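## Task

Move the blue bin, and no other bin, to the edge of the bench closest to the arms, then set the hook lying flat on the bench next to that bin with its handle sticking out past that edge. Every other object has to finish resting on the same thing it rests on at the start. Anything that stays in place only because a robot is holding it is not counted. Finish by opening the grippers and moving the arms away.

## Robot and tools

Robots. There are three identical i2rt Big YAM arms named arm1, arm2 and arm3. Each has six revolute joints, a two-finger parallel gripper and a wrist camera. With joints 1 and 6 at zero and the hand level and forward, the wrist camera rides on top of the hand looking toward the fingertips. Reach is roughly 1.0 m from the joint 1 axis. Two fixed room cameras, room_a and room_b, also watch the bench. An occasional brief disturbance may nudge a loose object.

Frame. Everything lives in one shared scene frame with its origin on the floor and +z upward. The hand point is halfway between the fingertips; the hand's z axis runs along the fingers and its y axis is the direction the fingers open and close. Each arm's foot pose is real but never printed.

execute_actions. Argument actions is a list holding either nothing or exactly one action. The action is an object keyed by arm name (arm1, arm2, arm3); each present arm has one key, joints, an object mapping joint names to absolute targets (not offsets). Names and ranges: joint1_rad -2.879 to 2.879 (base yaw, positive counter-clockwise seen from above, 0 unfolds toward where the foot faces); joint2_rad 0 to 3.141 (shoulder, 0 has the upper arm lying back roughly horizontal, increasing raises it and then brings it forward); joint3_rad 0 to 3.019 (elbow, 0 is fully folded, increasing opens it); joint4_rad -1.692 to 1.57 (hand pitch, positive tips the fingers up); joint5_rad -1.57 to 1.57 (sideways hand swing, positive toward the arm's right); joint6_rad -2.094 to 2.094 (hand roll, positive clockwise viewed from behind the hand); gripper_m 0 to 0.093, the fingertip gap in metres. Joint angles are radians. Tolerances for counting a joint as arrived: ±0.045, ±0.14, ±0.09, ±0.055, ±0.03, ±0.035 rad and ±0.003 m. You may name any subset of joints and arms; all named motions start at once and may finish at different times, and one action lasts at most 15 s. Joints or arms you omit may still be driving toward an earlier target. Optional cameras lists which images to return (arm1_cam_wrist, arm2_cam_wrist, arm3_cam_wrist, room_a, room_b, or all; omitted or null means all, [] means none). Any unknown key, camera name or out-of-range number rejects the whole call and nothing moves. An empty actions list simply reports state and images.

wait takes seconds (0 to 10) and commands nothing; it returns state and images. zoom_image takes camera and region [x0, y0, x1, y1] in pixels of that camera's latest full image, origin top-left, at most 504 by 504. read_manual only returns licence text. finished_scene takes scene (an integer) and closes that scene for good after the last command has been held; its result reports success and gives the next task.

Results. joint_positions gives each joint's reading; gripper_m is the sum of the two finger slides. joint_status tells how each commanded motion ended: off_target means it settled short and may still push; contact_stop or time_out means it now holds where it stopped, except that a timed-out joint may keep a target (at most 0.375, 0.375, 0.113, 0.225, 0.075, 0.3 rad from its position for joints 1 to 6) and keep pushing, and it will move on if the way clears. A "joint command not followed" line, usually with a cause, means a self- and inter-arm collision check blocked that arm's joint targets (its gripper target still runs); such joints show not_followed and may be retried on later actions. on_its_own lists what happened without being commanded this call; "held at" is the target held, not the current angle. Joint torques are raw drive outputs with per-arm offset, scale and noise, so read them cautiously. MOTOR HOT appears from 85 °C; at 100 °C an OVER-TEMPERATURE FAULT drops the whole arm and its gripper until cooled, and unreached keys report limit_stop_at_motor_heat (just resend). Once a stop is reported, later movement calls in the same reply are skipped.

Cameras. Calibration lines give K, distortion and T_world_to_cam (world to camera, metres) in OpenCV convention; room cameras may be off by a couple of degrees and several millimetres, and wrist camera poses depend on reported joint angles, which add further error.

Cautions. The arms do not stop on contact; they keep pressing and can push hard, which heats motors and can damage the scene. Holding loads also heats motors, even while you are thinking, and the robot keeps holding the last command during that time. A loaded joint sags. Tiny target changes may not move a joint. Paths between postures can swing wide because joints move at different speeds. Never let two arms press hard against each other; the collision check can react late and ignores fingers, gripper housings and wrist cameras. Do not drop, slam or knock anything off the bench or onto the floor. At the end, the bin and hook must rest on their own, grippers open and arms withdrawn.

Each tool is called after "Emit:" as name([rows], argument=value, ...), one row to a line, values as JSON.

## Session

Emit:
execute_actions(actions=[])

Scene clock: 0.00 s.
Joint torques (N m, as the arm reports them, + toward a larger angle): no reading
arm1.joint_positions: joint1_rad=+0.120 joint2_rad=+0.466 joint3_rad=+1.507 joint4_rad=-1.401 joint5_rad=-0.037 joint6_rad=+0.535 gripper_m=+0.094
arm1.joint_status: not commanded
arm1.hand: x=-0.9825 y=+0.1314 z=+1.3085 quat_wxyz=(-0.248, +0.447, -0.693, -0.508) (m; scene frame)
arm2.joint_positions: joint1_rad=-0.156 joint2_rad=+0.375 joint3_rad=+1.636 joint4_rad=-1.142 joint5_rad=-0.108 joint6_rad=-0.350 gripper_m=+0.094
arm2.joint_status: not commanded
arm2.hand: x=+0.0022 y=+0.0502 z=+1.4690 quat_wxyz=(-0.654, +0.507, -0.425, -0.367) (m; scene frame)
arm3.joint_positions: joint1_rad=-0.545 joint2_rad=+0.428 joint3_rad=+1.492 joint4_rad=-1.373 joint5_rad=+0.101 joint6_rad=-0.232 gripper_m=+0.094
arm3.joint_status: not commanded
arm3.hand: x=+1.0267 y=+0.1122 z=+1.3294 quat_wxyz=(-0.544, +0.494, -0.636, -0.236) (m; scene frame)
pictures: arm1_cam_wrist, arm2_cam_wrist, arm3_cam_wrist, room_a, room_b
camera_calibration (this result's frames):
arm1_cam_wrist: T_world_to_cam=[[0.866372, -0.0785042, -0.493191, 1.51087], [-0.331103, -0.829605, -0.449585, 0.379805], [-0.373859, 0.552804, -0.744739, 0.662309], [0, 0, 0, 1]] pos_world=[-0.935612, 0.067571, 1.40915]
arm2_cam_wrist: T_world_to_cam=[[0.915731, -0.213335, 0.340477, -0.491676], [0.181255, -0.536933, -0.823923, 1.23849], [0.358585, 0.816205, -0.453018, 0.742695], [0, 0, 0, 1]] pos_world=[-0.0405581, -0.0460969, 1.52428]
arm3_cam_wrist: T_world_to_cam=[[0.886662, -0.395904, 0.238936, -1.18688], [-0.204201, -0.798825, -0.565845, 1.05845], [0.414889, 0.452922, -0.789132, 0.692645], [0, 0, 0, 1]] pos_world=[0.981127, 0.0619081, 1.42909]
Images, in order (width x height): arm1_cam_wrist 504x504, arm2_cam_wrist 504x504, arm3_cam_wrist 504x504, room_a 504x504, room_b 504x504.

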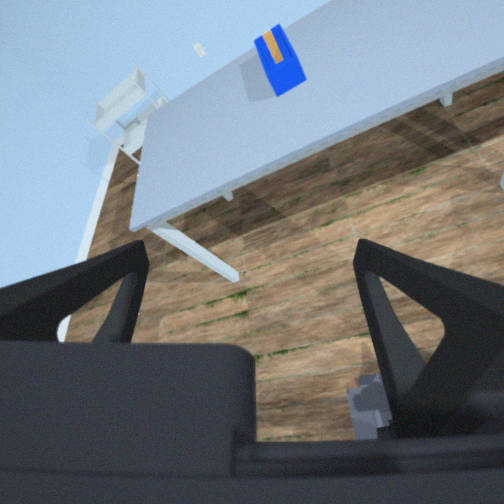

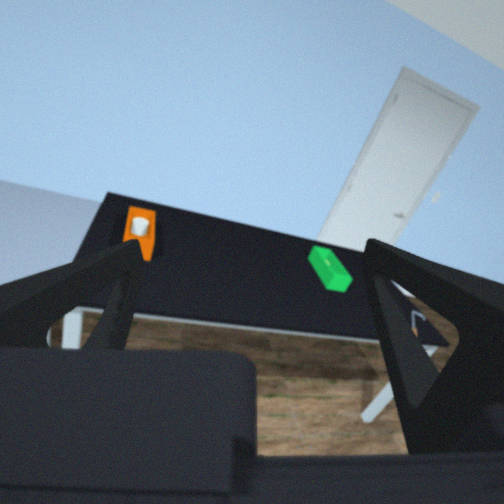

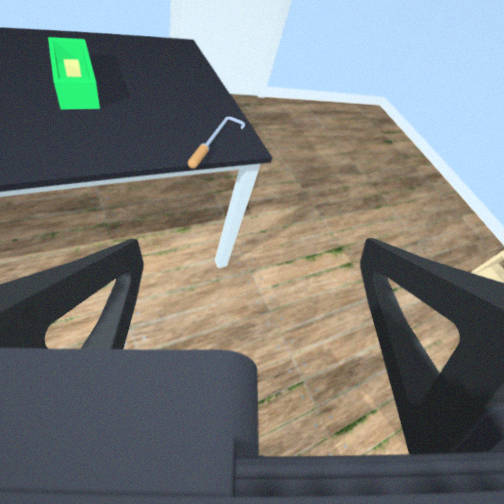

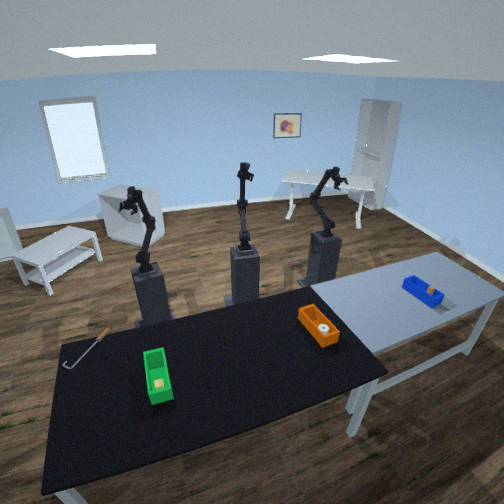

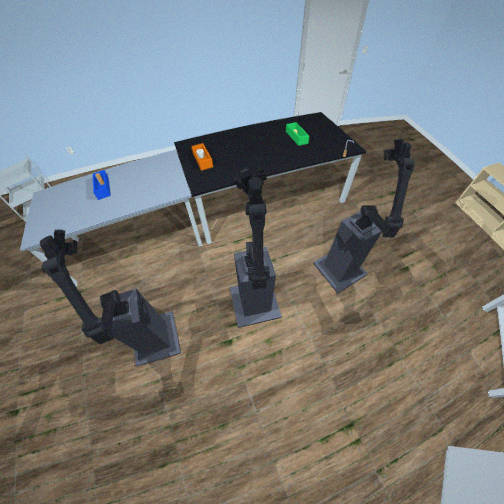

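Emit:
execute_actions([
  {"arm3":{"joints":{"joint1_rad":-0.467,"joint2_rad":2.27,"joint3_rad":1.86,"joint4_rad":0.13,"joint5_rad":0.389,"joint6_rad":0.15}}},
], cameras=["arm3_cam_wrist"])

Scene clock: 7.33 s.
Joint torques (N m, as the arm reports them, + toward a larger angle): arm1=[ 1.03  5.48  7.79  2.27  0.04 -0.07] | arm2=[0.69 7.56 5.03 1.61 0.14 0.05] | arm3=[  0.85 -24.76  12.86   3.04   0.15   0.17]
arm1.joint_positions: joint1_rad=+0.120 joint2_rad=+0.466 joint3_rad=+1.507 joint4_rad=-1.401 joint5_rad=-0.037 joint6_rad=+0.535 gripper_m=+0.094
arm1.joint_status: not commanded
arm1.hand: x=-0.9825 y=+0.1314 z=+1.3085 quat_wxyz=(-0.248, +0.447, -0.693, -0.508) (m; scene frame)
arm2.joint_positions: joint1_rad=-0.156 joint2_rad=+0.375 joint3_rad=+1.636 joint4_rad=-1.142 joint5_rad=-0.108 joint6_rad=-0.350 gripper_m=+0.094
arm2.joint_status: not commanded
arm2.hand: x=+0.0022 y=+0.0502 z=+1.4690 quat_wxyz=(-0.654, +0.507, -0.425, -0.367) (m; scene frame)
arm3.joint_positions: joint1_rad=-0.470 joint2_rad=+2.284 joint3_rad=+1.832 joint4_rad=+0.110 joint5_rad=+0.388 joint6_rad=+0.141 gripper_m=+0.094
arm3.joint_status: all done
arm3.hand: x=+1.3007 y=+0.8274 z=+0.8537 quat_wxyz=(-0.534, +0.323, -0.741, -0.247) (m; scene frame)
pictures: arm3_cam_wrist
camera_calibration (this result's frames):
arm3_cam_wrist: T_world_to_cam=[[0.744838, -0.666987, -0.0185853, -0.404349], [-0.550341, -0.598351, -0.582323, 1.71494], [0.377281, 0.443965, -0.812745, -0.0438014], [0, 0, 0, 1]] pos_world=[1.2615, 0.775888, 0.955536]
Images, in order (width x height): arm3_cam_wrist 504x504.

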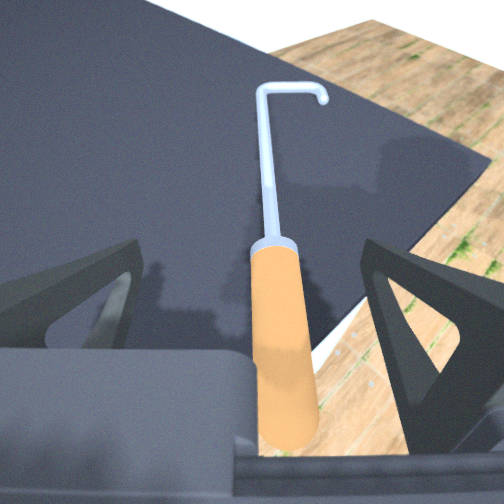

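Emit:
execute_actions([
  {"arm3":{"joints":{"joint1_rad":-0.485,"joint2_rad":2.365,"joint4_rad":0.16}}},
], cameras=["arm3_cam_wrist"])

Scene clock: 10.73 s.
Joint torques (N m, as the arm reports them, + toward a larger angle): arm1=[ 1.05  5.43  7.78  2.27  0.03 -0.07] | arm2=[0.78 7.62 5.04 1.6  0.14 0.06] | arm3=[ -0.74 -23.68  12.33   2.93   0.11   0.13]
arm1.joint_positions: joint1_rad=+0.120 joint2_rad=+0.466 joint3_rad=+1.507 joint4_rad=-1.401 joint5_rad=-0.037 joint6_rad=+0.535 gripper_m=+0.094
arm1.joint_status: not commanded
arm1.hand: x=-0.9825 y=+0.1314 z=+1.3085 quat_wxyz=(-0.248, +0.447, -0.693, -0.508) (m; scene frame)
arm2.joint_positions: joint1_rad=-0.156 joint2_rad=+0.375 joint3_rad=+1.636 joint4_rad=-1.142 joint5_rad=-0.108 joint6_rad=-0.350 gripper_m=+0.094
arm2.joint_status: not commanded
arm2.hand: x=+0.0022 y=+0.0502 z=+1.4690 quat_wxyz=(-0.654, +0.507, -0.425, -0.367) (m; scene frame)
arm3.joint_positions: joint1_rad=-0.480 joint2_rad=+2.368 joint3_rad=+1.832 joint4_rad=+0.143 joint5_rad=+0.388 joint6_rad=+0.141 gripper_m=+0.094
arm3.joint_status: all done
arm3.hand: x=+1.3081 y=+0.8245 z=+0.7884 quat_wxyz=(-0.521, +0.330, -0.753, -0.229) (m; scene frame)
pictures: arm3_cam_wrist
camera_calibration (this result's frames):
arm3_cam_wrist: T_world_to_cam=[[0.738348, -0.674419, 0.0012879, -0.414146], [-0.565582, -0.620232, -0.543534, 1.68662], [0.367369, 0.400589, -0.839386, -0.0287066], [0, 0, 0, 1]] pos_world=[1.27025, 0.778289, 0.893175]
Images, in order (width x height): arm3_cam_wrist 504x504.

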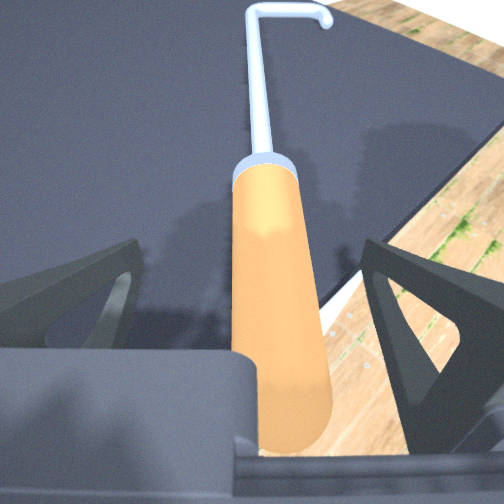

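Emit:
execute_actions([
  {"arm3":{"joints":{"gripper_m":0}}},
], cameras=[])

Emit:
execute_actions([
  {"arm3":{"joints":{"joint4_rad":0.42,"joint6_rad":0.05}}},
], cameras=[])

Emit:
execute_actions([
  {"arm3":{"joints":{"joint2_rad":2.40,"joint3_rad":1.77,"joint4_rad":0.69,"joint6_rad":0}}},
], cameras=["arm3_cam_wrist"])

Emit:
execute_actions([
  {"arm3":{"joints":{"joint6_rad":-1.57}}},
], cameras=["arm3_cam_wrist"])

Emit:
execute_actions([
  {"arm3":{"joints":{"joint2_rad":2.15}}},
], cameras=["arm3_cam_wrist","room_a"])

Scene clock: 17.90 s.
Joint torques (N m, as the arm reports them, + toward a larger angle): arm1=[ 0.99  5.46  7.8   2.28  0.03 -0.07] | arm2=[0.63 7.43 5.04 1.66 0.13 0.06] | arm3=[  0.02 -24.62  12.48   2.93   0.15   0.14]
arm1.joint_positions: joint1_rad=+0.120 joint2_rad=+0.466 joint3_rad=+1.507 joint4_rad=-1.401 joint5_rad=-0.037 joint6_rad=+0.535 gripper_m=+0.094
arm1.joint_status: not commanded
arm1.hand: x=-0.9825 y=+0.1314 z=+1.3085 quat_wxyz=(-0.248, +0.447, -0.693, -0.508) (m; scene frame)
arm2.joint_positions: joint1_rad=-0.156 joint2_rad=+0.375 joint3_rad=+1.636 joint4_rad=-1.142 joint5_rad=-0.108 joint6_rad=-0.350 gripper_m=+0.094
arm2.joint_status: not commanded
arm2.hand: x=+0.0022 y=+0.0502 z=+1.4690 quat_wxyz=(-0.654, +0.507, -0.425, -0.367) (m; scene frame)
arm3.joint_positions: joint1_rad=-0.481 joint2_rad=+2.368 joint3_rad=+1.832 joint4_rad=+0.143 joint5_rad=+0.389 joint6_rad=+0.142 gripper_m=+0.030
arm3.joint_status: gripper_m off_target (ended at +0.030, target +0.000)
arm3.hand: x=+1.3089 y=+0.8241 z=+0.7884 quat_wxyz=(-0.521, +0.329, -0.753, -0.229) (m; scene frame)
pictures: none
No camera images: the call's "cameras" was empty. Leave "cameras" out to get every camera's image.

Scene clock: 18.90 s.
Joint torques (N m, as the arm reports them, + toward a larger angle): arm1=[ 1.05  5.47  7.8   2.27  0.03 -0.07] | arm2=[0.64 7.5  5.05 1.64 0.13 0.06] | arm3=[  0.04 -26.4   12.43   4.64   0.03  -0.02]
arm1.joint_positions: joint1_rad=+0.120 joint2_rad=+0.466 joint3_rad=+1.507 joint4_rad=-1.401 joint5_rad=-0.037 joint6_rad=+0.535 gripper_m=+0.094
arm1.joint_status: not commanded
arm1.hand: x=-0.9825 y=+0.1314 z=+1.3085 quat_wxyz=(-0.248, +0.447, -0.693, -0.508) (m; scene frame)
arm2.joint_positions: joint1_rad=-0.156 joint2_rad=+0.375 joint3_rad=+1.636 joint4_rad=-1.142 joint5_rad=-0.108 joint6_rad=-0.350 gripper_m=+0.094
arm2.joint_status: not commanded
arm2.hand: x=+0.0022 y=+0.0502 z=+1.4690 quat_wxyz=(-0.654, +0.507, -0.425, -0.367) (m; scene frame)
arm3.joint_positions: joint1_rad=-0.481 joint2_rad=+2.385 joint3_rad=+1.832 joint4_rad=+0.369 joint5_rad=+0.389 joint6_rad=+0.059 gripper_m=+0.030
arm3.joint_status: all done
arm3.hand: x=+1.3138 y=+0.8370 z=+0.8239 quat_wxyz=(-0.588, +0.312, -0.697, -0.265) (m; scene frame)
pictures: none
No camera images: the call's "cameras" was empty. Leave "cameras" out to get every camera's image.

Scene clock: 19.90 s.
Joint torques (N m, as the arm reports them, + toward a larger angle): arm1=[ 1.09  5.42  7.78  2.27  0.03 -0.07] | arm2=[0.67 7.44 5.03 1.64 0.12 0.07] | arm3=[  0.58 -25.39  10.92   4.4    0.04  -0.01]
arm1.joint_positions: joint1_rad=+0.120 joint2_rad=+0.466 joint3_rad=+1.507 joint4_rad=-1.401 joint5_rad=-0.037 joint6_rad=+0.535 gripper_m=+0.094
arm1.joint_status: not commanded
arm1.hand: x=-0.9825 y=+0.1314 z=+1.3085 quat_wxyz=(-0.248, +0.447, -0.693, -0.508) (m; scene frame)
arm2.joint_positions: joint1_rad=-0.156 joint2_rad=+0.375 joint3_rad=+1.636 joint4_rad=-1.142 joint5_rad=-0.108 joint6_rad=-0.350 gripper_m=+0.094
arm2.joint_status: not commanded
arm2.hand: x=+0.0022 y=+0.0502 z=+1.4690 quat_wxyz=(-0.654, +0.507, -0.425, -0.367) (m; scene frame)
arm3.joint_positions: joint1_rad=-0.481 joint2_rad=+2.422 joint3_rad=+1.751 joint4_rad=+0.640 joint5_rad=+0.389 joint6_rad=+0.009 gripper_m=+0.030
arm3.joint_status: all done
arm3.hand: x=+1.3089 y=+0.8234 z=+0.8104 quat_wxyz=(-0.634, +0.291, -0.654, -0.291) (m; scene frame)
pictures: arm3_cam_wrist
camera_calibration (this result's frames):
arm3_cam_wrist: T_world_to_cam=[[0.752159, -0.658937, -0.00764594, -0.439054], [-0.409978, -0.458832, -0.788283, 1.56016], [0.515921, 0.596049, -0.615265, -0.547157], [0, 0, 0, 1]] pos_world=[1.25216, 0.752676, 0.889846]
Images, in order (width x height): arm3_cam_wrist 504x504.

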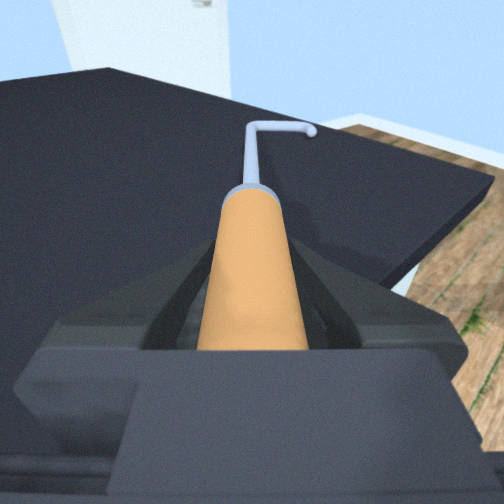

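Scene clock: 22.07 s.
Joint torques (N m, as the arm reports them, + toward a larger angle): arm1=[ 1.07  5.42  7.79  2.27  0.04 -0.07] | arm2=[0.5  7.53 5.06 1.62 0.14 0.05] | arm3=[  0.32 -25.46  10.88   4.52   0.01   0.03]
arm1.joint_positions: joint1_rad=+0.120 joint2_rad=+0.466 joint3_rad=+1.507 joint4_rad=-1.401 joint5_rad=-0.037 joint6_rad=+0.535 gripper_m=+0.094
arm1.joint_status: not commanded
arm1.hand: x=-0.9825 y=+0.1314 z=+1.3085 quat_wxyz=(-0.248, +0.447, -0.693, -0.508) (m; scene frame)
arm2.joint_positions: joint1_rad=-0.156 joint2_rad=+0.375 joint3_rad=+1.636 joint4_rad=-1.142 joint5_rad=-0.108 joint6_rad=-0.350 gripper_m=+0.094
arm2.joint_status: not commanded
arm2.hand: x=+0.0022 y=+0.0502 z=+1.4690 quat_wxyz=(-0.654, +0.507, -0.425, -0.367) (m; scene frame)
arm3.joint_positions: joint1_rad=-0.482 joint2_rad=+2.422 joint3_rad=+1.751 joint4_rad=+0.641 joint5_rad=+0.389 joint6_rad=-1.559 gripper_m=+0.030
arm3.joint_status: all done
arm3.hand: x=+1.3093 y=+0.8233 z=+0.8103 quat_wxyz=(-0.655, +0.668, -0.258, +0.242) (m; scene frame)
pictures: arm3_cam_wrist
camera_calibration (this result's frames):
arm3_cam_wrist: T_world_to_cam=[[0.0270983, 0.0138392, 0.999537, -0.8601], [0.210078, -0.977653, 0.00784078, 0.530393], [0.977309, 0.209768, -0.0294, -1.30806], [0, 0, 0, 1]] pos_world=[1.19026, 0.804832, 0.817086]
Images, in order (width x height): arm3_cam_wrist 504x504.

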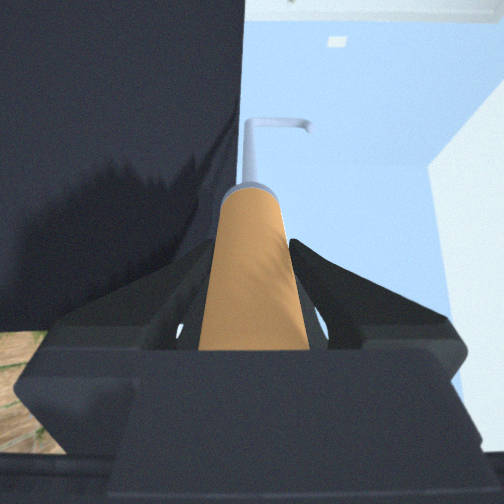

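Scene clock: 23.43 s.
Joint torques (N m, as the arm reports them, + toward a larger angle): arm1=[ 1.03  5.42  7.78  2.27  0.03 -0.07] | arm2=[0.7  7.4  5.05 1.65 0.14 0.07] | arm3=[ -0.21 -25.1   14.74   3.53  -0.03   0.1 ]
arm1.joint_positions: joint1_rad=+0.120 joint2_rad=+0.466 joint3_rad=+1.507 joint4_rad=-1.401 joint5_rad=-0.037 joint6_rad=+0.535 gripper_m=+0.094
arm1.joint_status: not commanded
arm1.hand: x=-0.9825 y=+0.1314 z=+1.3085 quat_wxyz=(-0.248, +0.447, -0.693, -0.508) (m; scene frame)
arm2.joint_positions: joint1_rad=-0.156 joint2_rad=+0.375 joint3_rad=+1.636 joint4_rad=-1.142 joint5_rad=-0.108 joint6_rad=-0.350 gripper_m=+0.094
arm2.joint_status: not commanded
arm2.hand: x=+0.0022 y=+0.0502 z=+1.4690 quat_wxyz=(-0.654, +0.507, -0.425, -0.367) (m; scene frame)
arm3.joint_positions: joint1_rad=-0.482 joint2_rad=+2.178 joint3_rad=+1.723 joint4_rad=+0.656 joint5_rad=+0.389 joint6_rad=-1.560 gripper_m=+0.030
arm3.joint_status: all done
arm3.hand: x=+1.3050 y=+0.8039 z=+1.0070 quat_wxyz=(-0.732, +0.583, -0.258, +0.239) (m; scene frame)
pictures: arm3_cam_wrist, room_a
camera_calibration (this result's frames):
arm3_cam_wrist: T_world_to_cam=[[-0.0495271, -0.20205, 0.978122, -0.761205], [0.21393, -0.958741, -0.187215, 0.68694], [0.975593, 0.199977, 0.0907083, -1.40484], [0, 0, 0, 1]] pos_world=[1.1859, 0.785733, 1.00059]
Images, in order (width x height): arm3_cam_wrist 504x504, room_a 504x504.

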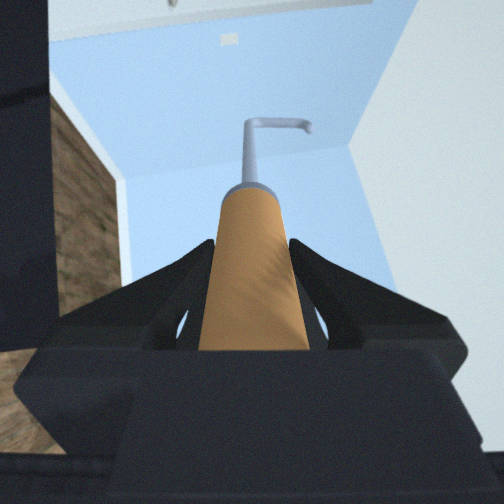

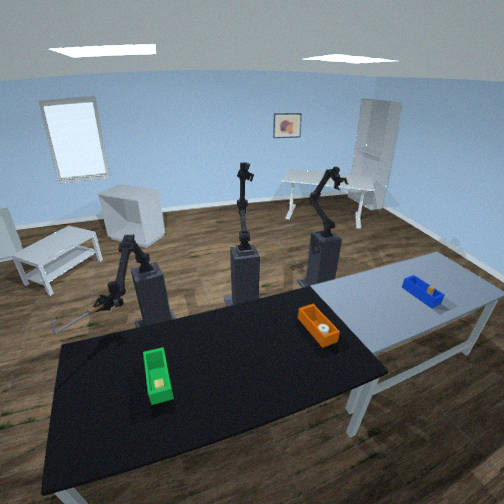

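Emit:
execute_actions([
  {"arm3":{"joints":{"joint1_rad":0.522,"joint2_rad":2.3,"joint3_rad":2.07,"joint4_rad":0.57,"joint5_rad":0.67}}},
], cameras=[])

Emit:
execute_actions([
  {"arm3":{"joints":{"joint2_rad":2.51}}},
], cameras=["arm3_cam_wrist"])

Scene clock: 29.80 s.
Joint torques (N m, as the arm reports them, + toward a larger angle): arm1=[ 1.05  5.42  7.79  2.27  0.03 -0.07] | arm2=[0.63 7.48 5.05 1.64 0.12 0.06] | arm3=[  1.18 -29.46  17.33   3.29  -0.12   0.1 ]
arm1.joint_positions: joint1_rad=+0.120 joint2_rad=+0.466 joint3_rad=+1.507 joint4_rad=-1.401 joint5_rad=-0.037 joint6_rad=+0.535 gripper_m=+0.094
arm1.joint_status: not commanded
arm1.hand: x=-0.9825 y=+0.1314 z=+1.3085 quat_wxyz=(-0.248, +0.447, -0.693, -0.508) (m; scene frame)
arm2.joint_positions: joint1_rad=-0.156 joint2_rad=+0.375 joint3_rad=+1.636 joint4_rad=-1.142 joint5_rad=-0.108 joint6_rad=-0.350 gripper_m=+0.094
arm2.joint_status: not commanded
arm2.hand: x=+0.0022 y=+0.0502 z=+1.4690 quat_wxyz=(-0.654, +0.507, -0.425, -0.367) (m; scene frame)
arm3.joint_positions: joint1_rad=+0.522 joint2_rad=+2.368 joint3_rad=+1.994 joint4_rad=+0.543 joint5_rad=+0.671 joint6_rad=-1.565 gripper_m=+0.030
arm3.joint_status: all done
arm3.hand: x=+0.4835 y=+0.7816 z=+0.9751 quat_wxyz=(-0.755, +0.653, -0.043, -0.042) (m; scene frame)
pictures: none
No camera images: the call's "cameras" was empty. Leave "cameras" out to get every camera's image.

Scene clock: 31.00 s.
Joint torques (N m, as the arm reports them, + toward a larger angle): arm1=[ 1.06  5.44  7.8   2.27  0.04 -0.07] | arm2=[0.51 7.37 5.06 1.66 0.14 0.06] | arm3=[ -0.03 -31.25  15.1    2.94   0.01   0.17]
arm1.joint_positions: joint1_rad=+0.120 joint2_rad=+0.466 joint3_rad=+1.507 joint4_rad=-1.401 joint5_rad=-0.037 joint6_rad=+0.535 gripper_m=+0.094
arm1.joint_status: not commanded
arm1.hand: x=-0.9825 y=+0.1314 z=+1.3085 quat_wxyz=(-0.248, +0.447, -0.693, -0.508) (m; scene frame)
arm2.joint_positions: joint1_rad=-0.156 joint2_rad=+0.375 joint3_rad=+1.636 joint4_rad=-1.142 joint5_rad=-0.108 joint6_rad=-0.350 gripper_m=+0.094
arm2.joint_status: not commanded
arm2.hand: x=+0.0022 y=+0.0502 z=+1.4690 quat_wxyz=(-0.654, +0.507, -0.425, -0.367) (m; scene frame)
arm3.joint_positions: joint1_rad=+0.523 joint2_rad=+2.581 joint3_rad=+2.004 joint4_rad=+0.553 joint5_rad=+0.671 joint6_rad=-1.567 gripper_m=+0.030
arm3.joint_status: all done
arm3.hand: x=+0.4777 y=+0.7879 z=+0.7933 quat_wxyz=(-0.704, +0.710, +0.001, +0.001) (m; scene frame)
pictures: arm3_cam_wrist
camera_calibration (this result's frames):
arm3_cam_wrist: T_world_to_cam=[[-0.00600778, 0.0106031, 0.999926, -0.802057], [0.803725, -0.594897, 0.0111372, 0.0828354], [0.594971, 0.803732, -0.00494798, -0.793231], [0, 0, 0, 1]] pos_world=[0.400554, 0.695328, 0.79715]
Images, in order (width x height): arm3_cam_wrist 504x504.

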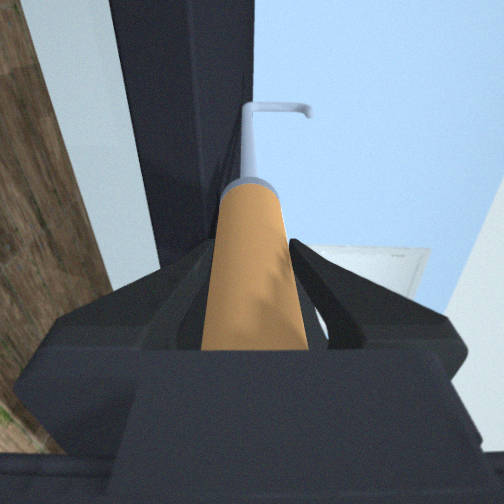

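Emit:
execute_actions([
  {"arm3":{"joints":{"joint2_rad":2.54,"joint6_rad":0}}},
], cameras=["arm3_cam_wrist"])

Scene clock: 34.83 s.
Joint torques (N m, as the arm reports them, + toward a larger angle): arm1=[ 1.03  5.42  7.79  2.27  0.04 -0.07] | arm2=[0.56 7.4  5.08 1.63 0.13 0.07] | arm3=[ -0.03 -28.74  15.42   2.84  -0.01   0.11]
arm1.joint_positions: joint1_rad=+0.120 joint2_rad=+0.466 joint3_rad=+1.507 joint4_rad=-1.401 joint5_rad=-0.037 joint6_rad=+0.535 gripper_m=+0.094
arm1.joint_status: not commanded
arm1.hand: x=-0.9825 y=+0.1314 z=+1.3085 quat_wxyz=(-0.248, +0.447, -0.693, -0.508) (m; scene frame)
arm2.joint_positions: joint1_rad=-0.156 joint2_rad=+0.375 joint3_rad=+1.636 joint4_rad=-1.142 joint5_rad=-0.108 joint6_rad=-0.350 gripper_m=+0.094
arm2.joint_status: not commanded
arm2.hand: x=+0.0022 y=+0.0502 z=+1.4690 quat_wxyz=(-0.654, +0.507, -0.425, -0.367) (m; scene frame)
arm3.joint_positions: joint1_rad=+0.523 joint2_rad=+2.581 joint3_rad=+2.004 joint4_rad=+0.553 joint5_rad=+0.671 joint6_rad=-0.007 gripper_m=+0.030
arm3.joint_status: all done
arm3.hand: x=+0.4777 y=+0.7879 z=+0.7933 quat_wxyz=(-0.502, +0.505, -0.499, -0.494) (m; scene frame)
pictures: arm3_cam_wrist
camera_calibration (this result's frames):
arm3_cam_wrist: T_world_to_cam=[[0.999854, 0.00241512, 0.0169333, -0.496305], [0.0149884, -0.600692, -0.79934, 1.10719], [0.0082412, 0.799477, -0.60064, -0.0369933], [0, 0, 0, 1]] pos_world=[0.479942, 0.695853, 0.871205]
Images, in order (width x height): arm3_cam_wrist 504x504.

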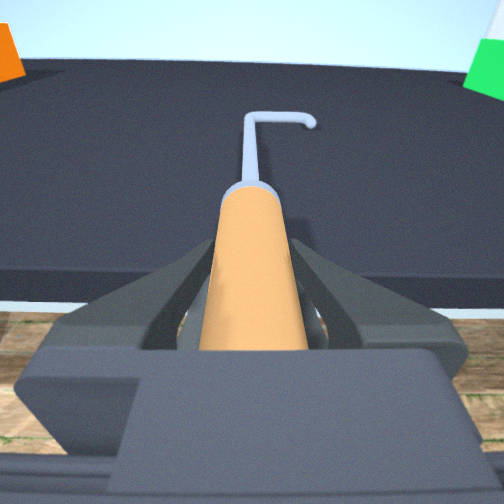

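Emit:
execute_actions([
  {"arm3":{"joints":{"gripper_m":0.093}}},
], cameras=[])

Emit:
execute_actions([
  {"arm3":{"joints":{"joint2_rad":2.25}}},
], cameras=[])

Emit:
execute_actions([
  {"arm3":{"joints":{"joint1_rad":-0.5,"joint2_rad":0.8,"joint3_rad":1.2,"joint4_rad":-0.8,"joint5_rad":0}},"arm2":{"joints":{"joint2_rad":1.2,"joint3_rad":2.08,"joint4_rad":0.57,"joint5_rad":-0.66,"joint6_rad":0}}},
], cameras=[])

Emit:
execute_actions([
  {"arm2":{"joints":{"joint1_rad":-0.514,"joint2_rad":2.5}}},
], cameras=[])

Emit:
execute_actions([
  {"arm2":{"joints":{"joint2_rad":2.63}}},
], cameras=["arm2_cam_wrist"])

Scene clock: 39.83 s.
Joint torques (N m, as the arm reports them, + toward a larger angle): arm1=[ 1.06  5.46  7.8   2.28  0.03 -0.07] | arm2=[0.5  7.48 5.09 1.66 0.14 0.07] | arm3=[  0.16 -28.43  14.84   2.71  -0.06   0.16]
arm1.joint_positions: joint1_rad=+0.120 joint2_rad=+0.466 joint3_rad=+1.507 joint4_rad=-1.401 joint5_rad=-0.037 joint6_rad=+0.535 gripper_m=+0.094
arm1.joint_status: not commanded
arm1.hand: x=-0.9825 y=+0.1314 z=+1.3085 quat_wxyz=(-0.248, +0.447, -0.693, -0.508) (m; scene frame)
arm2.joint_positions: joint1_rad=-0.156 joint2_rad=+0.375 joint3_rad=+1.636 joint4_rad=-1.142 joint5_rad=-0.108 joint6_rad=-0.350 gripper_m=+0.094
arm2.joint_status: not commanded
arm2.hand: x=+0.0022 y=+0.0502 z=+1.4690 quat_wxyz=(-0.654, +0.507, -0.425, -0.367) (m; scene frame)
arm3.joint_positions: joint1_rad=+0.523 joint2_rad=+2.578 joint3_rad=+2.009 joint4_rad=+0.553 joint5_rad=+0.671 joint6_rad=-0.007 gripper_m=+0.093
arm3.joint_status: all done
arm3.hand: x=+0.4770 y=+0.7889 z=+0.7990 quat_wxyz=(-0.502, +0.502, -0.498, -0.497) (m; scene frame)
pictures: none
No camera images: the call's "cameras" was empty. Leave "cameras" out to get every camera's image.

Scene clock: 41.30 s.
Joint torques (N m, as the arm reports them, + toward a larger angle): arm1=[ 1.05  5.44  7.79  2.26  0.03 -0.07] | arm2=[0.45 7.41 5.07 1.6  0.13 0.07] | arm3=[ -0.17 -23.03  12.3    1.92  -0.17   0.09]
arm1.joint_positions: joint1_rad=+0.120 joint2_rad=+0.466 joint3_rad=+1.507 joint4_rad=-1.401 joint5_rad=-0.037 joint6_rad=+0.535 gripper_m=+0.094
arm1.joint_status: not commanded
arm1.hand: x=-0.9825 y=+0.1314 z=+1.3085 quat_wxyz=(-0.248, +0.447, -0.693, -0.508) (m; scene frame)
arm2.joint_positions: joint1_rad=-0.156 joint2_rad=+0.375 joint3_rad=+1.636 joint4_rad=-1.142 joint5_rad=-0.108 joint6_rad=-0.350 gripper_m=+0.094
arm2.joint_status: not commanded
arm2.hand: x=+0.0022 y=+0.0502 z=+1.4690 quat_wxyz=(-0.654, +0.507, -0.425, -0.367) (m; scene frame)
arm3.joint_positions: joint1_rad=+0.523 joint2_rad=+2.244 joint3_rad=+2.052 joint4_rad=+0.566 joint5_rad=+0.671 joint6_rad=-0.007 gripper_m=+0.093
arm3.joint_status: all done
arm3.hand: x=+0.4973 y=+0.7630 z=+1.1199 quat_wxyz=(-0.509, +0.357, -0.474, -0.624) (m; scene frame)
pictures: none
No camera images: the call's "cameras" was empty. Leave "cameras" out to get every camera's image.

Scene clock: 43.53 s.
Joint torques (N m, as the arm reports them, + toward a larger angle): arm1=[ 1.04  5.44  7.79  2.27  0.04 -0.07] | arm2=[ 0.74 -4.53  6.35 -0.1   0.43  0.18] | arm3=[-0.43 -1.86 10.77  1.83 -0.09  0.08]
arm1.joint_positions: joint1_rad=+0.120 joint2_rad=+0.466 joint3_rad=+1.507 joint4_rad=-1.401 joint5_rad=-0.037 joint6_rad=+0.535 gripper_m=+0.094
arm1.joint_status: not commanded
arm1.hand: x=-0.9825 y=+0.1314 z=+1.3085 quat_wxyz=(-0.248, +0.447, -0.693, -0.508) (m; scene frame)
arm2.joint_positions: joint1_rad=-0.156 joint2_rad=+1.193 joint3_rad=+2.068 joint4_rad=+0.565 joint5_rad=-0.656 joint6_rad=-0.009 gripper_m=+0.094
arm2.joint_status: all done
arm2.hand: x=-0.0330 y=+0.2308 z=+1.7536 quat_wxyz=(-0.750, +0.293, +0.145, -0.576) (m; scene frame)
arm3.joint_positions: joint1_rad=-0.496 joint2_rad=+0.793 joint3_rad=+1.201 joint4_rad=-0.792 joint5_rad=+0.003 joint6_rad=-0.004 gripper_m=+0.093
arm3.joint_status: all done
arm3.hand: x=+1.0930 y=+0.3650 z=+1.2304 quat_wxyz=(-0.459, +0.472, -0.679, -0.325) (m; scene frame)
pictures: none
No camera images: the call's "cameras" was empty. Leave "cameras" out to get every camera's image.

Scene clock: 45.37 s.
Joint torques (N m, as the arm reports them, + toward a larger angle): arm1=[ 1.03  5.4   7.79  2.27  0.04 -0.07] | arm2=[  1.26 -30.98  10.86   1.64   0.07   0.1 ] | arm3=[-0.23 -1.93 10.62  1.77 -0.09  0.09]
arm1.joint_positions: joint1_rad=+0.120 joint2_rad=+0.466 joint3_rad=+1.507 joint4_rad=-1.401 joint5_rad=-0.037 joint6_rad=+0.535 gripper_m=+0.094
arm1.joint_status: not commanded
arm1.hand: x=-0.9825 y=+0.1314 z=+1.3085 quat_wxyz=(-0.248, +0.447, -0.693, -0.508) (m; scene frame)
arm2.joint_positions: joint1_rad=-0.521 joint2_rad=+2.509 joint3_rad=+2.057 joint4_rad=+0.562 joint5_rad=-0.657 joint6_rad=-0.007 gripper_m=+0.094
arm2.joint_status: all done
arm2.hand: x=+0.4868 y=+0.7876 z=+0.9052 quat_wxyz=(-0.543, +0.494, -0.457, -0.502) (m; scene frame)
arm3.joint_positions: joint1_rad=-0.496 joint2_rad=+0.793 joint3_rad=+1.201 joint4_rad=-0.792 joint5_rad=+0.003 joint6_rad=-0.004 gripper_m=+0.093
arm3.joint_status: not commanded
arm3.hand: x=+1.0930 y=+0.3650 z=+1.2304 quat_wxyz=(-0.459, +0.472, -0.679, -0.325) (m; scene frame)
pictures: none
No camera images: the call's "cameras" was empty. Leave "cameras" out to get every camera's image.

Scene clock: 46.80 s.
Joint torques (N m, as the arm reports them, + toward a larger angle): arm1=[ 1.07  5.43  7.8   2.27  0.03 -0.07] | arm2=[  1.14 -29.39  10.42   1.66   0.03   0.09] | arm3=[-0.33 -1.92 10.48  1.77 -0.08  0.1 ]
arm1.joint_positions: joint1_rad=+0.120 joint2_rad=+0.466 joint3_rad=+1.507 joint4_rad=-1.401 joint5_rad=-0.037 joint6_rad=+0.535 gripper_m=+0.094
arm1.joint_status: not commanded
arm1.hand: x=-0.9825 y=+0.1314 z=+1.3085 quat_wxyz=(-0.248, +0.447, -0.693, -0.508) (m; scene frame)
arm2.joint_positions: joint1_rad=-0.520 joint2_rad=+2.614 joint3_rad=+2.057 joint4_rad=+0.564 joint5_rad=-0.657 joint6_rad=-0.007 gripper_m=+0.094
arm2.joint_status: all done
arm2.hand: x=+0.4844 y=+0.7871 z=+0.8107 quat_wxyz=(-0.507, +0.500, -0.494, -0.499) (m; scene frame)
arm3.joint_positions: joint1_rad=-0.496 joint2_rad=+0.793 joint3_rad=+1.201 joint4_rad=-0.792 joint5_rad=+0.003 joint6_rad=-0.004 gripper_m=+0.093
arm3.joint_status: not commanded
arm3.hand: x=+1.0930 y=+0.3650 z=+1.2304 quat_wxyz=(-0.459, +0.472, -0.679, -0.325) (m; scene frame)
pictures: arm2_cam_wrist
camera_calibration (this result's frames):
arm2_cam_wrist: T_world_to_cam=[[1, 0.00087742, 0.000205984, -0.485409], [0.000679492, -0.583822, -0.811881, 1.119], [-0.000592103, 0.811881, -0.583823, -0.0464759], [0, 0, 0, 1]] pos_world=[0.484621, 0.691455, 0.88146]
Images, in order (width x height): arm2_cam_wrist 504x504.

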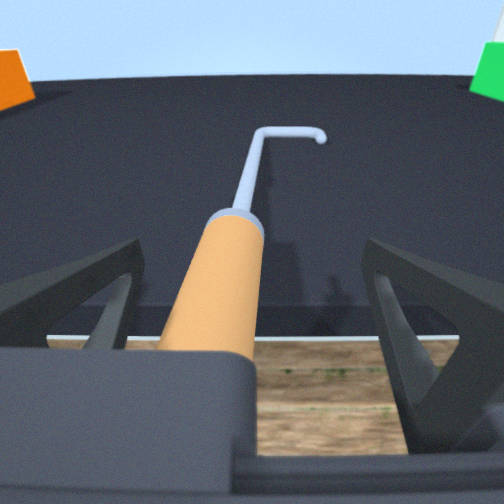

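Offset left; adjust and lower.

Emit:
execute_actions([
  {"arm2":{"joints":{"joint1_rad":-0.485,"joint5_rad":-0.64,"joint2_rad":2.668}}},
], cameras=["arm2_cam_wrist"])

Scene clock: 49.20 s.
Joint torques (N m, as the arm reports them, + toward a larger angle): arm1=[ 1.07  5.44  7.79  2.28  0.04 -0.07] | arm2=[  1.19 -26.71  10.33   1.69   0.18   0.1 ] | arm3=[ 0.06 -1.87 10.53  1.7  -0.08  0.09]
arm1.joint_positions: joint1_rad=+0.120 joint2_rad=+0.466 joint3_rad=+1.507 joint4_rad=-1.401 joint5_rad=-0.037 joint6_rad=+0.535 gripper_m=+0.094
arm1.joint_status: not commanded
arm1.hand: x=-0.9825 y=+0.1314 z=+1.3085 quat_wxyz=(-0.248, +0.447, -0.693, -0.508) (m; scene frame)
arm2.joint_positions: joint1_rad=-0.490 joint2_rad=+2.626 joint3_rad=+2.057 joint4_rad=+0.564 joint5_rad=-0.642 joint6_rad=-0.007 gripper_m=+0.094
arm2.joint_status: all done
arm2.hand: x=+0.4630 y=+0.8002 z=+0.7998 quat_wxyz=(-0.499, +0.504, -0.495, -0.502) (m; scene frame)
arm3.joint_positions: joint1_rad=-0.496 joint2_rad=+0.793 joint3_rad=+1.201 joint4_rad=-0.792 joint5_rad=+0.003 joint6_rad=-0.004 gripper_m=+0.093
arm3.joint_status: not commanded
arm3.hand: x=+1.0930 y=+0.3650 z=+1.2304 quat_wxyz=(-0.459, +0.472, -0.679, -0.325) (m; scene frame)
pictures: arm2_cam_wrist
camera_calibration (this result's frames):
arm2_cam_wrist: T_world_to_cam=[[0.999851, 0.0157506, -0.00712452, -0.46997], [0.00357673, -0.591699, -0.806151, 1.11821], [-0.016913, 0.806005, -0.591667, -0.0449727], [0, 0, 0, 1]] pos_world=[0.465139, 0.705296, 0.871493]
Images, in order (width x height): arm2_cam_wrist 504x504.

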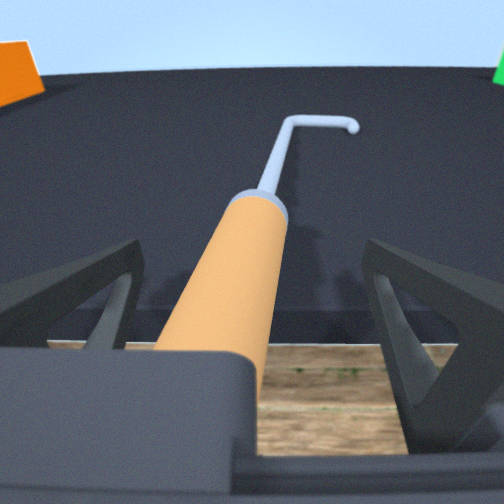

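Emit:
execute_actions([
  {"arm2":{"joints":{"joint2_rad":2.65,"joint4_rad":0.52}}},
], cameras=[])

Emit:
execute_actions([
  {"arm2":{"joints":{"gripper_m":0}}},
], cameras=["arm2_cam_wrist"])

Emit:
execute_actions([
  {"arm2":{"joints":{"joint2_rad":2.575,"joint4_rad":0.57}}},
], cameras=[])

Emit:
execute_actions([
  {"arm2":{"joints":{"joint6_rad":-1.57}}},
], cameras=["arm2_cam_wrist"])

Emit:
execute_actions([
  {"arm2":{"joints":{"joint2_rad":2.38}}},
], cameras=["arm2_cam_wrist"])

Scene clock: 53.60 s.
Joint torques (N m, as the arm reports them, + toward a larger angle): arm1=[ 1.04  5.47  7.79  2.27  0.03 -0.07] | arm2=[  1.24 -28.31  10.37   0.82   0.18   0.09] | arm3=[-0.02 -2.34 10.45  1.73 -0.06  0.1 ]
arm1.joint_positions: joint1_rad=+0.120 joint2_rad=+0.466 joint3_rad=+1.507 joint4_rad=-1.401 joint5_rad=-0.037 joint6_rad=+0.535 gripper_m=+0.094
arm1.joint_status: not commanded
arm1.hand: x=-0.9825 y=+0.1314 z=+1.3085 quat_wxyz=(-0.248, +0.447, -0.693, -0.508) (m; scene frame)
arm2.joint_positions: joint1_rad=-0.491 joint2_rad=+2.626 joint3_rad=+2.057 joint4_rad=+0.539 joint5_rad=-0.642 joint6_rad=-0.006 gripper_m=+0.094
arm2.joint_status: all done
arm2.hand: x=+0.4632 y=+0.8000 z=+0.7945 quat_wxyz=(-0.490, +0.505, -0.504, -0.501) (m; scene frame)
arm3.joint_positions: joint1_rad=-0.496 joint2_rad=+0.793 joint3_rad=+1.201 joint4_rad=-0.792 joint5_rad=+0.003 joint6_rad=-0.004 gripper_m=+0.093
arm3.joint_status: not commanded
arm3.hand: x=+1.0930 y=+0.3650 z=+1.2304 quat_wxyz=(-0.459, +0.472, -0.679, -0.325) (m; scene frame)
pictures: none
No camera images: the call's "cameras" was empty. Leave "cameras" out to get every camera's image.

Scene clock: 54.33 s.
Joint torques (N m, as the arm reports them, + toward a larger angle): arm1=[ 1.06  5.44  7.8   2.28  0.04 -0.07] | arm2=[  1.18 -28.5   10.25   1.05   0.27   0.07] | arm3=[ 0.1  -2.16 10.7   1.82 -0.12  0.11]
arm1.joint_positions: joint1_rad=+0.120 joint2_rad=+0.466 joint3_rad=+1.507 joint4_rad=-1.401 joint5_rad=-0.037 joint6_rad=+0.535 gripper_m=+0.094
arm1.joint_status: not commanded
arm1.hand: x=-0.9825 y=+0.1314 z=+1.3085 quat_wxyz=(-0.248, +0.447, -0.693, -0.508) (m; scene frame)
arm2.joint_positions: joint1_rad=-0.492 joint2_rad=+2.626 joint3_rad=+2.059 joint4_rad=+0.533 joint5_rad=-0.645 joint6_rad=-0.006 gripper_m=+0.030
arm2.joint_status: gripper_m off_target (ended at +0.030, target +0.000)
arm2.hand: x=+0.4636 y=+0.7999 z=+0.7941 quat_wxyz=(-0.488, +0.505, -0.505, -0.501) (m; scene frame)
arm3.joint_positions: joint1_rad=-0.496 joint2_rad=+0.793 joint3_rad=+1.201 joint4_rad=-0.792 joint5_rad=+0.003 joint6_rad=-0.004 gripper_m=+0.093
arm3.joint_status: not commanded
arm3.hand: x=+1.0930 y=+0.3650 z=+1.2304 quat_wxyz=(-0.459, +0.472, -0.679, -0.325) (m; scene frame)
pictures: arm2_cam_wrist
camera_calibration (this result's frames):
arm2_cam_wrist: T_world_to_cam=[[0.999505, 0.0165461, -0.0267535, -0.455537], [-0.0110851, -0.610663, -0.791813, 1.12398], [-0.0294388, 0.791718, -0.610178, -0.0161321], [0, 0, 0, 1]] pos_world=[0.467296, 0.706683, 0.867951]
Images, in order (width x height): arm2_cam_wrist 504x504.

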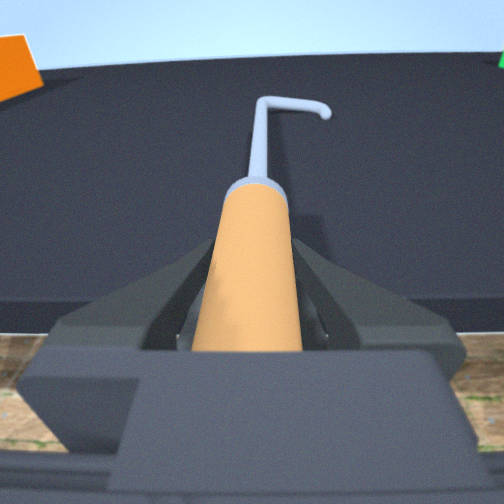

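Scene clock: 54.93 s.
Joint torques (N m, as the arm reports them, + toward a larger angle): arm1=[ 1.06  5.48  7.8   2.27  0.03 -0.07] | arm2=[  0.98 -34.98  10.25   2.51   0.2    0.08] | arm3=[ 0.19 -2.4  10.62  1.68 -0.05  0.11]
arm1.joint_positions: joint1_rad=+0.120 joint2_rad=+0.466 joint3_rad=+1.507 joint4_rad=-1.401 joint5_rad=-0.037 joint6_rad=+0.535 gripper_m=+0.094
arm1.joint_status: not commanded
arm1.hand: x=-0.9825 y=+0.1314 z=+1.3085 quat_wxyz=(-0.248, +0.447, -0.693, -0.508) (m; scene frame)
arm2.joint_positions: joint1_rad=-0.491 joint2_rad=+2.625 joint3_rad=+2.059 joint4_rad=+0.540 joint5_rad=-0.643 joint6_rad=-0.006 gripper_m=+0.030
arm2.joint_status: all done
arm2.hand: x=+0.4637 y=+0.8002 z=+0.7969 quat_wxyz=(-0.491, +0.505, -0.503, -0.502) (m; scene frame)
arm3.joint_positions: joint1_rad=-0.496 joint2_rad=+0.793 joint3_rad=+1.201 joint4_rad=-0.792 joint5_rad=+0.003 joint6_rad=-0.004 gripper_m=+0.093
arm3.joint_status: not commanded
arm3.hand: x=+1.0930 y=+0.3650 z=+1.2304 quat_wxyz=(-0.459, +0.472, -0.679, -0.325) (m; scene frame)
pictures: none
No camera images: the call's "cameras" was empty. Leave "cameras" out to get every camera's image.

Scene clock: 57.10 s.
Joint torques (N m, as the arm reports them, + toward a larger angle): arm1=[ 1.    5.43  7.8   2.27  0.03 -0.07] | arm2=[  1.14 -33.82  10.25   2.48   0.2    0.04] | arm3=[ 0.57 -2.29 10.65  1.65 -0.06  0.1 ]
arm1.joint_positions: joint1_rad=+0.120 joint2_rad=+0.466 joint3_rad=+1.507 joint4_rad=-1.401 joint5_rad=-0.037 joint6_rad=+0.535 gripper_m=+0.094
arm1.joint_status: not commanded
arm1.hand: x=-0.9825 y=+0.1314 z=+1.3085 quat_wxyz=(-0.248, +0.447, -0.693, -0.508) (m; scene frame)
arm2.joint_positions: joint1_rad=-0.490 joint2_rad=+2.613 joint3_rad=+2.059 joint4_rad=+0.540 joint5_rad=-0.643 joint6_rad=-1.562 gripper_m=+0.030
arm2.joint_status: all done
arm2.hand: x=+0.4633 y=+0.8013 z=+0.8072 quat_wxyz=(-0.705, +0.709, -0.001, -0.010) (m; scene frame)
arm3.joint_positions: joint1_rad=-0.496 joint2_rad=+0.793 joint3_rad=+1.201 joint4_rad=-0.792 joint5_rad=+0.003 joint6_rad=-0.004 gripper_m=+0.093
arm3.joint_status: not commanded
arm3.hand: x=+1.0930 y=+0.3650 z=+1.2304 quat_wxyz=(-0.459, +0.472, -0.679, -0.325) (m; scene frame)
pictures: arm2_cam_wrist
camera_calibration (this result's frames):
arm2_cam_wrist: T_world_to_cam=[[0.0290048, 0.00910096, 0.999538, -0.827697], [0.812452, -0.582742, -0.01827, 0.106947], [0.582306, 0.812606, -0.0242964, -0.782388], [0, 0, 0, 1]] pos_world=[0.392708, 0.705629, 0.810259]
Images, in order (width x height): arm2_cam_wrist 504x504.

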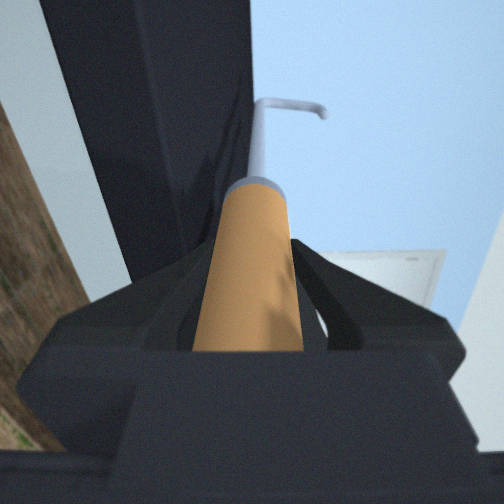

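Scene clock: 58.47 s.
Joint torques (N m, as the arm reports them, + toward a larger angle): arm1=[ 1.09  5.45  7.79  2.27  0.04 -0.07] | arm2=[  1.27 -30.46  11.81   2.27   0.3    0.05] | arm3=[ 0.3  -1.94 10.49  1.79 -0.05  0.09]
arm1.joint_positions: joint1_rad=+0.120 joint2_rad=+0.466 joint3_rad=+1.507 joint4_rad=-1.401 joint5_rad=-0.037 joint6_rad=+0.535 gripper_m=+0.094
arm1.joint_status: not commanded
arm1.hand: x=-0.9825 y=+0.1314 z=+1.3085 quat_wxyz=(-0.248, +0.447, -0.693, -0.508) (m; scene frame)
arm2.joint_positions: joint1_rad=-0.490 joint2_rad=+2.389 joint3_rad=+2.048 joint4_rad=+0.543 joint5_rad=-0.642 joint6_rad=-1.564 gripper_m=+0.030
arm2.joint_status: all done
arm2.hand: x=+0.4587 y=+0.7941 z=+1.0032 quat_wxyz=(-0.763, +0.644, +0.045, +0.036) (m; scene frame)
arm3.joint_positions: joint1_rad=-0.496 joint2_rad=+0.793 joint3_rad=+1.201 joint4_rad=-0.792 joint5_rad=+0.003 joint6_rad=-0.004 gripper_m=+0.093
arm3.joint_status: not commanded
arm3.hand: x=+1.0930 y=+0.3650 z=+1.2304 quat_wxyz=(-0.459, +0.472, -0.679, -0.325) (m; scene frame)
pictures: arm2_cam_wrist
camera_calibration (this result's frames):
arm2_cam_wrist: T_world_to_cam=[[-0.0995427, -0.164777, 0.981295, -0.808124], [0.813767, -0.580997, -0.0150109, 0.104749], [0.572603, 0.797052, 0.191924, -0.969158], [0, 0, 0, 1]] pos_world=[0.389258, 0.700168, 0.980585]
Images, in order (width x height): arm2_cam_wrist 504x504.

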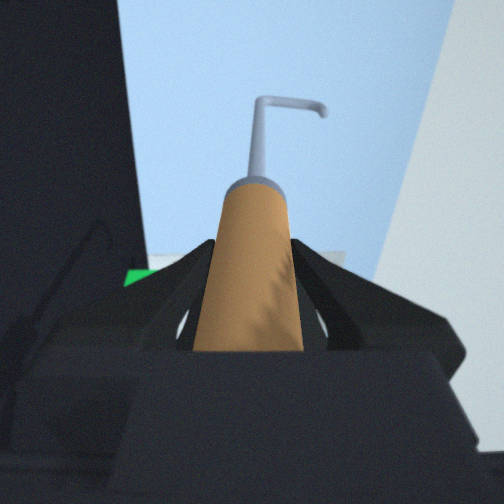

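Emit:
execute_actions([
  {"arm2":{"joints":{"joint1_rad":0.83,"joint5_rad":0.69,"joint4_rad":0.59}}},
], cameras=[])

Emit:
execute_actions([
  {"arm2":{"joints":{"joint2_rad":2.59}}},
], cameras=[])

Emit:
execute_actions([
  {"arm2":{"joints":{"joint6_rad":0,"joint2_rad":2.61}}},
], cameras=["arm2_cam_wrist"])

Scene clock: 65.40 s.
Joint torques (N m, as the arm reports them, + toward a larger angle): arm1=[ 1.07  5.45  7.79  2.27  0.03 -0.07] | arm2=[  0.29 -31.64  11.85   3.07  -0.04   0.08] | arm3=[-0.01 -2.06 10.47  1.79 -0.08  0.08]
arm1.joint_positions: joint1_rad=+0.120 joint2_rad=+0.466 joint3_rad=+1.507 joint4_rad=-1.401 joint5_rad=-0.037 joint6_rad=+0.535 gripper_m=+0.094
arm1.joint_status: not commanded
arm1.hand: x=-0.9825 y=+0.1314 z=+1.3085 quat_wxyz=(-0.248, +0.447, -0.693, -0.508) (m; scene frame)
arm2.joint_positions: joint1_rad=+0.831 joint2_rad=+2.398 joint3_rad=+2.048 joint4_rad=+0.543 joint5_rad=+0.692 joint6_rad=-1.566 gripper_m=+0.030
arm2.joint_status: all done
arm2.hand: x=-0.4900 y=+0.7658 z=+0.9925 quat_wxyz=(-0.758, +0.649, -0.044, -0.045) (m; scene frame)
arm3.joint_positions: joint1_rad=-0.496 joint2_rad=+0.793 joint3_rad=+1.201 joint4_rad=-0.792 joint5_rad=+0.003 joint6_rad=-0.004 gripper_m=+0.093
arm3.joint_status: not commanded
arm3.hand: x=+1.0930 y=+0.3650 z=+1.2304 quat_wxyz=(-0.459, +0.472, -0.679, -0.325) (m; scene frame)
pictures: none
No camera images: the call's "cameras" was empty. Leave "cameras" out to get every camera's image.

Scene clock: 66.40 s.
Joint torques (N m, as the arm reports them, + toward a larger angle): arm1=[ 1.08  5.43  7.8   2.28  0.03 -0.07] | arm2=[  0.34 -33.81  10.9    1.71   0.08   0.11] | arm3=[ 0.22 -2.2  10.53  1.69 -0.08  0.14]
arm1.joint_positions: joint1_rad=+0.120 joint2_rad=+0.466 joint3_rad=+1.507 joint4_rad=-1.401 joint5_rad=-0.037 joint6_rad=+0.535 gripper_m=+0.094
arm1.joint_status: not commanded
arm1.hand: x=-0.9825 y=+0.1314 z=+1.3085 quat_wxyz=(-0.248, +0.447, -0.693, -0.508) (m; scene frame)
arm2.joint_positions: joint1_rad=+0.830 joint2_rad=+2.627 joint3_rad=+2.051 joint4_rad=+0.584 joint5_rad=+0.691 joint6_rad=-1.568 gripper_m=+0.030
arm2.joint_status: all done
arm2.hand: x=-0.4910 y=+0.7706 z=+0.7982 quat_wxyz=(-0.711, +0.703, -0.002, -0.002) (m; scene frame)
arm3.joint_positions: joint1_rad=-0.496 joint2_rad=+0.793 joint3_rad=+1.201 joint4_rad=-0.792 joint5_rad=+0.003 joint6_rad=-0.004 gripper_m=+0.093
arm3.joint_status: not commanded
arm3.hand: x=+1.0930 y=+0.3650 z=+1.2304 quat_wxyz=(-0.459, +0.472, -0.679, -0.325) (m; scene frame)
pictures: none
No camera images: the call's "cameras" was empty. Leave "cameras" out to get every camera's image.

Scene clock: 68.57 s.
Joint torques (N m, as the arm reports them, + toward a larger angle): arm1=[ 1.03  5.43  7.79  2.28  0.04 -0.07] | arm2=[  0.39 -31.9   10.74   1.94   0.1    0.07] | arm3=[ 0.44 -2.03 10.58  1.68 -0.09  0.09]
arm1.joint_positions: joint1_rad=+0.120 joint2_rad=+0.466 joint3_rad=+1.507 joint4_rad=-1.401 joint5_rad=-0.037 joint6_rad=+0.535 gripper_m=+0.094
arm1.joint_status: not commanded
arm1.hand: x=-0.9825 y=+0.1314 z=+1.3085 quat_wxyz=(-0.248, +0.447, -0.693, -0.508) (m; scene frame)
arm2.joint_positions: joint1_rad=+0.830 joint2_rad=+2.627 joint3_rad=+2.051 joint4_rad=+0.576 joint5_rad=+0.691 joint6_rad=-0.006 gripper_m=+0.030
arm2.joint_status: all done
arm2.hand: x=-0.4910 y=+0.7707 z=+0.7964 quat_wxyz=(-0.504, +0.500, -0.497, -0.499) (m; scene frame)
arm3.joint_positions: joint1_rad=-0.496 joint2_rad=+0.793 joint3_rad=+1.201 joint4_rad=-0.792 joint5_rad=+0.003 joint6_rad=-0.004 gripper_m=+0.093
arm3.joint_status: not commanded
arm3.hand: x=+1.0930 y=+0.3650 z=+1.2304 quat_wxyz=(-0.459, +0.472, -0.679, -0.325) (m; scene frame)
pictures: arm2_cam_wrist
camera_calibration (this result's frames):
arm2_cam_wrist: T_world_to_cam=[[0.999983, 0.00279582, -0.00517006, 0.492794], [-0.00253332, -0.588704, -0.808345, 1.09789], [-0.00530363, 0.808344, -0.588687, -0.0377458], [0, 0, 0, 1]] pos_world=[-0.490204, 0.675464, 0.867798]
Images, in order (width x height): arm2_cam_wrist 504x504.

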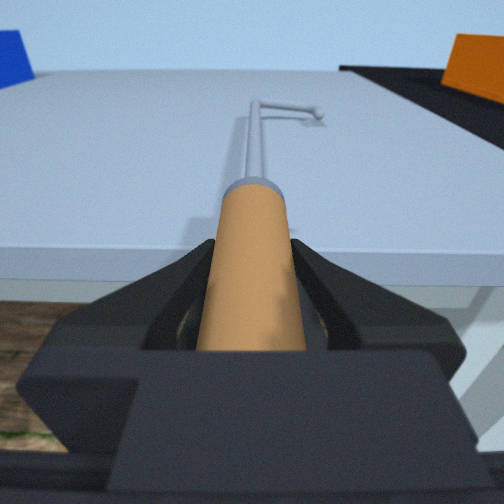

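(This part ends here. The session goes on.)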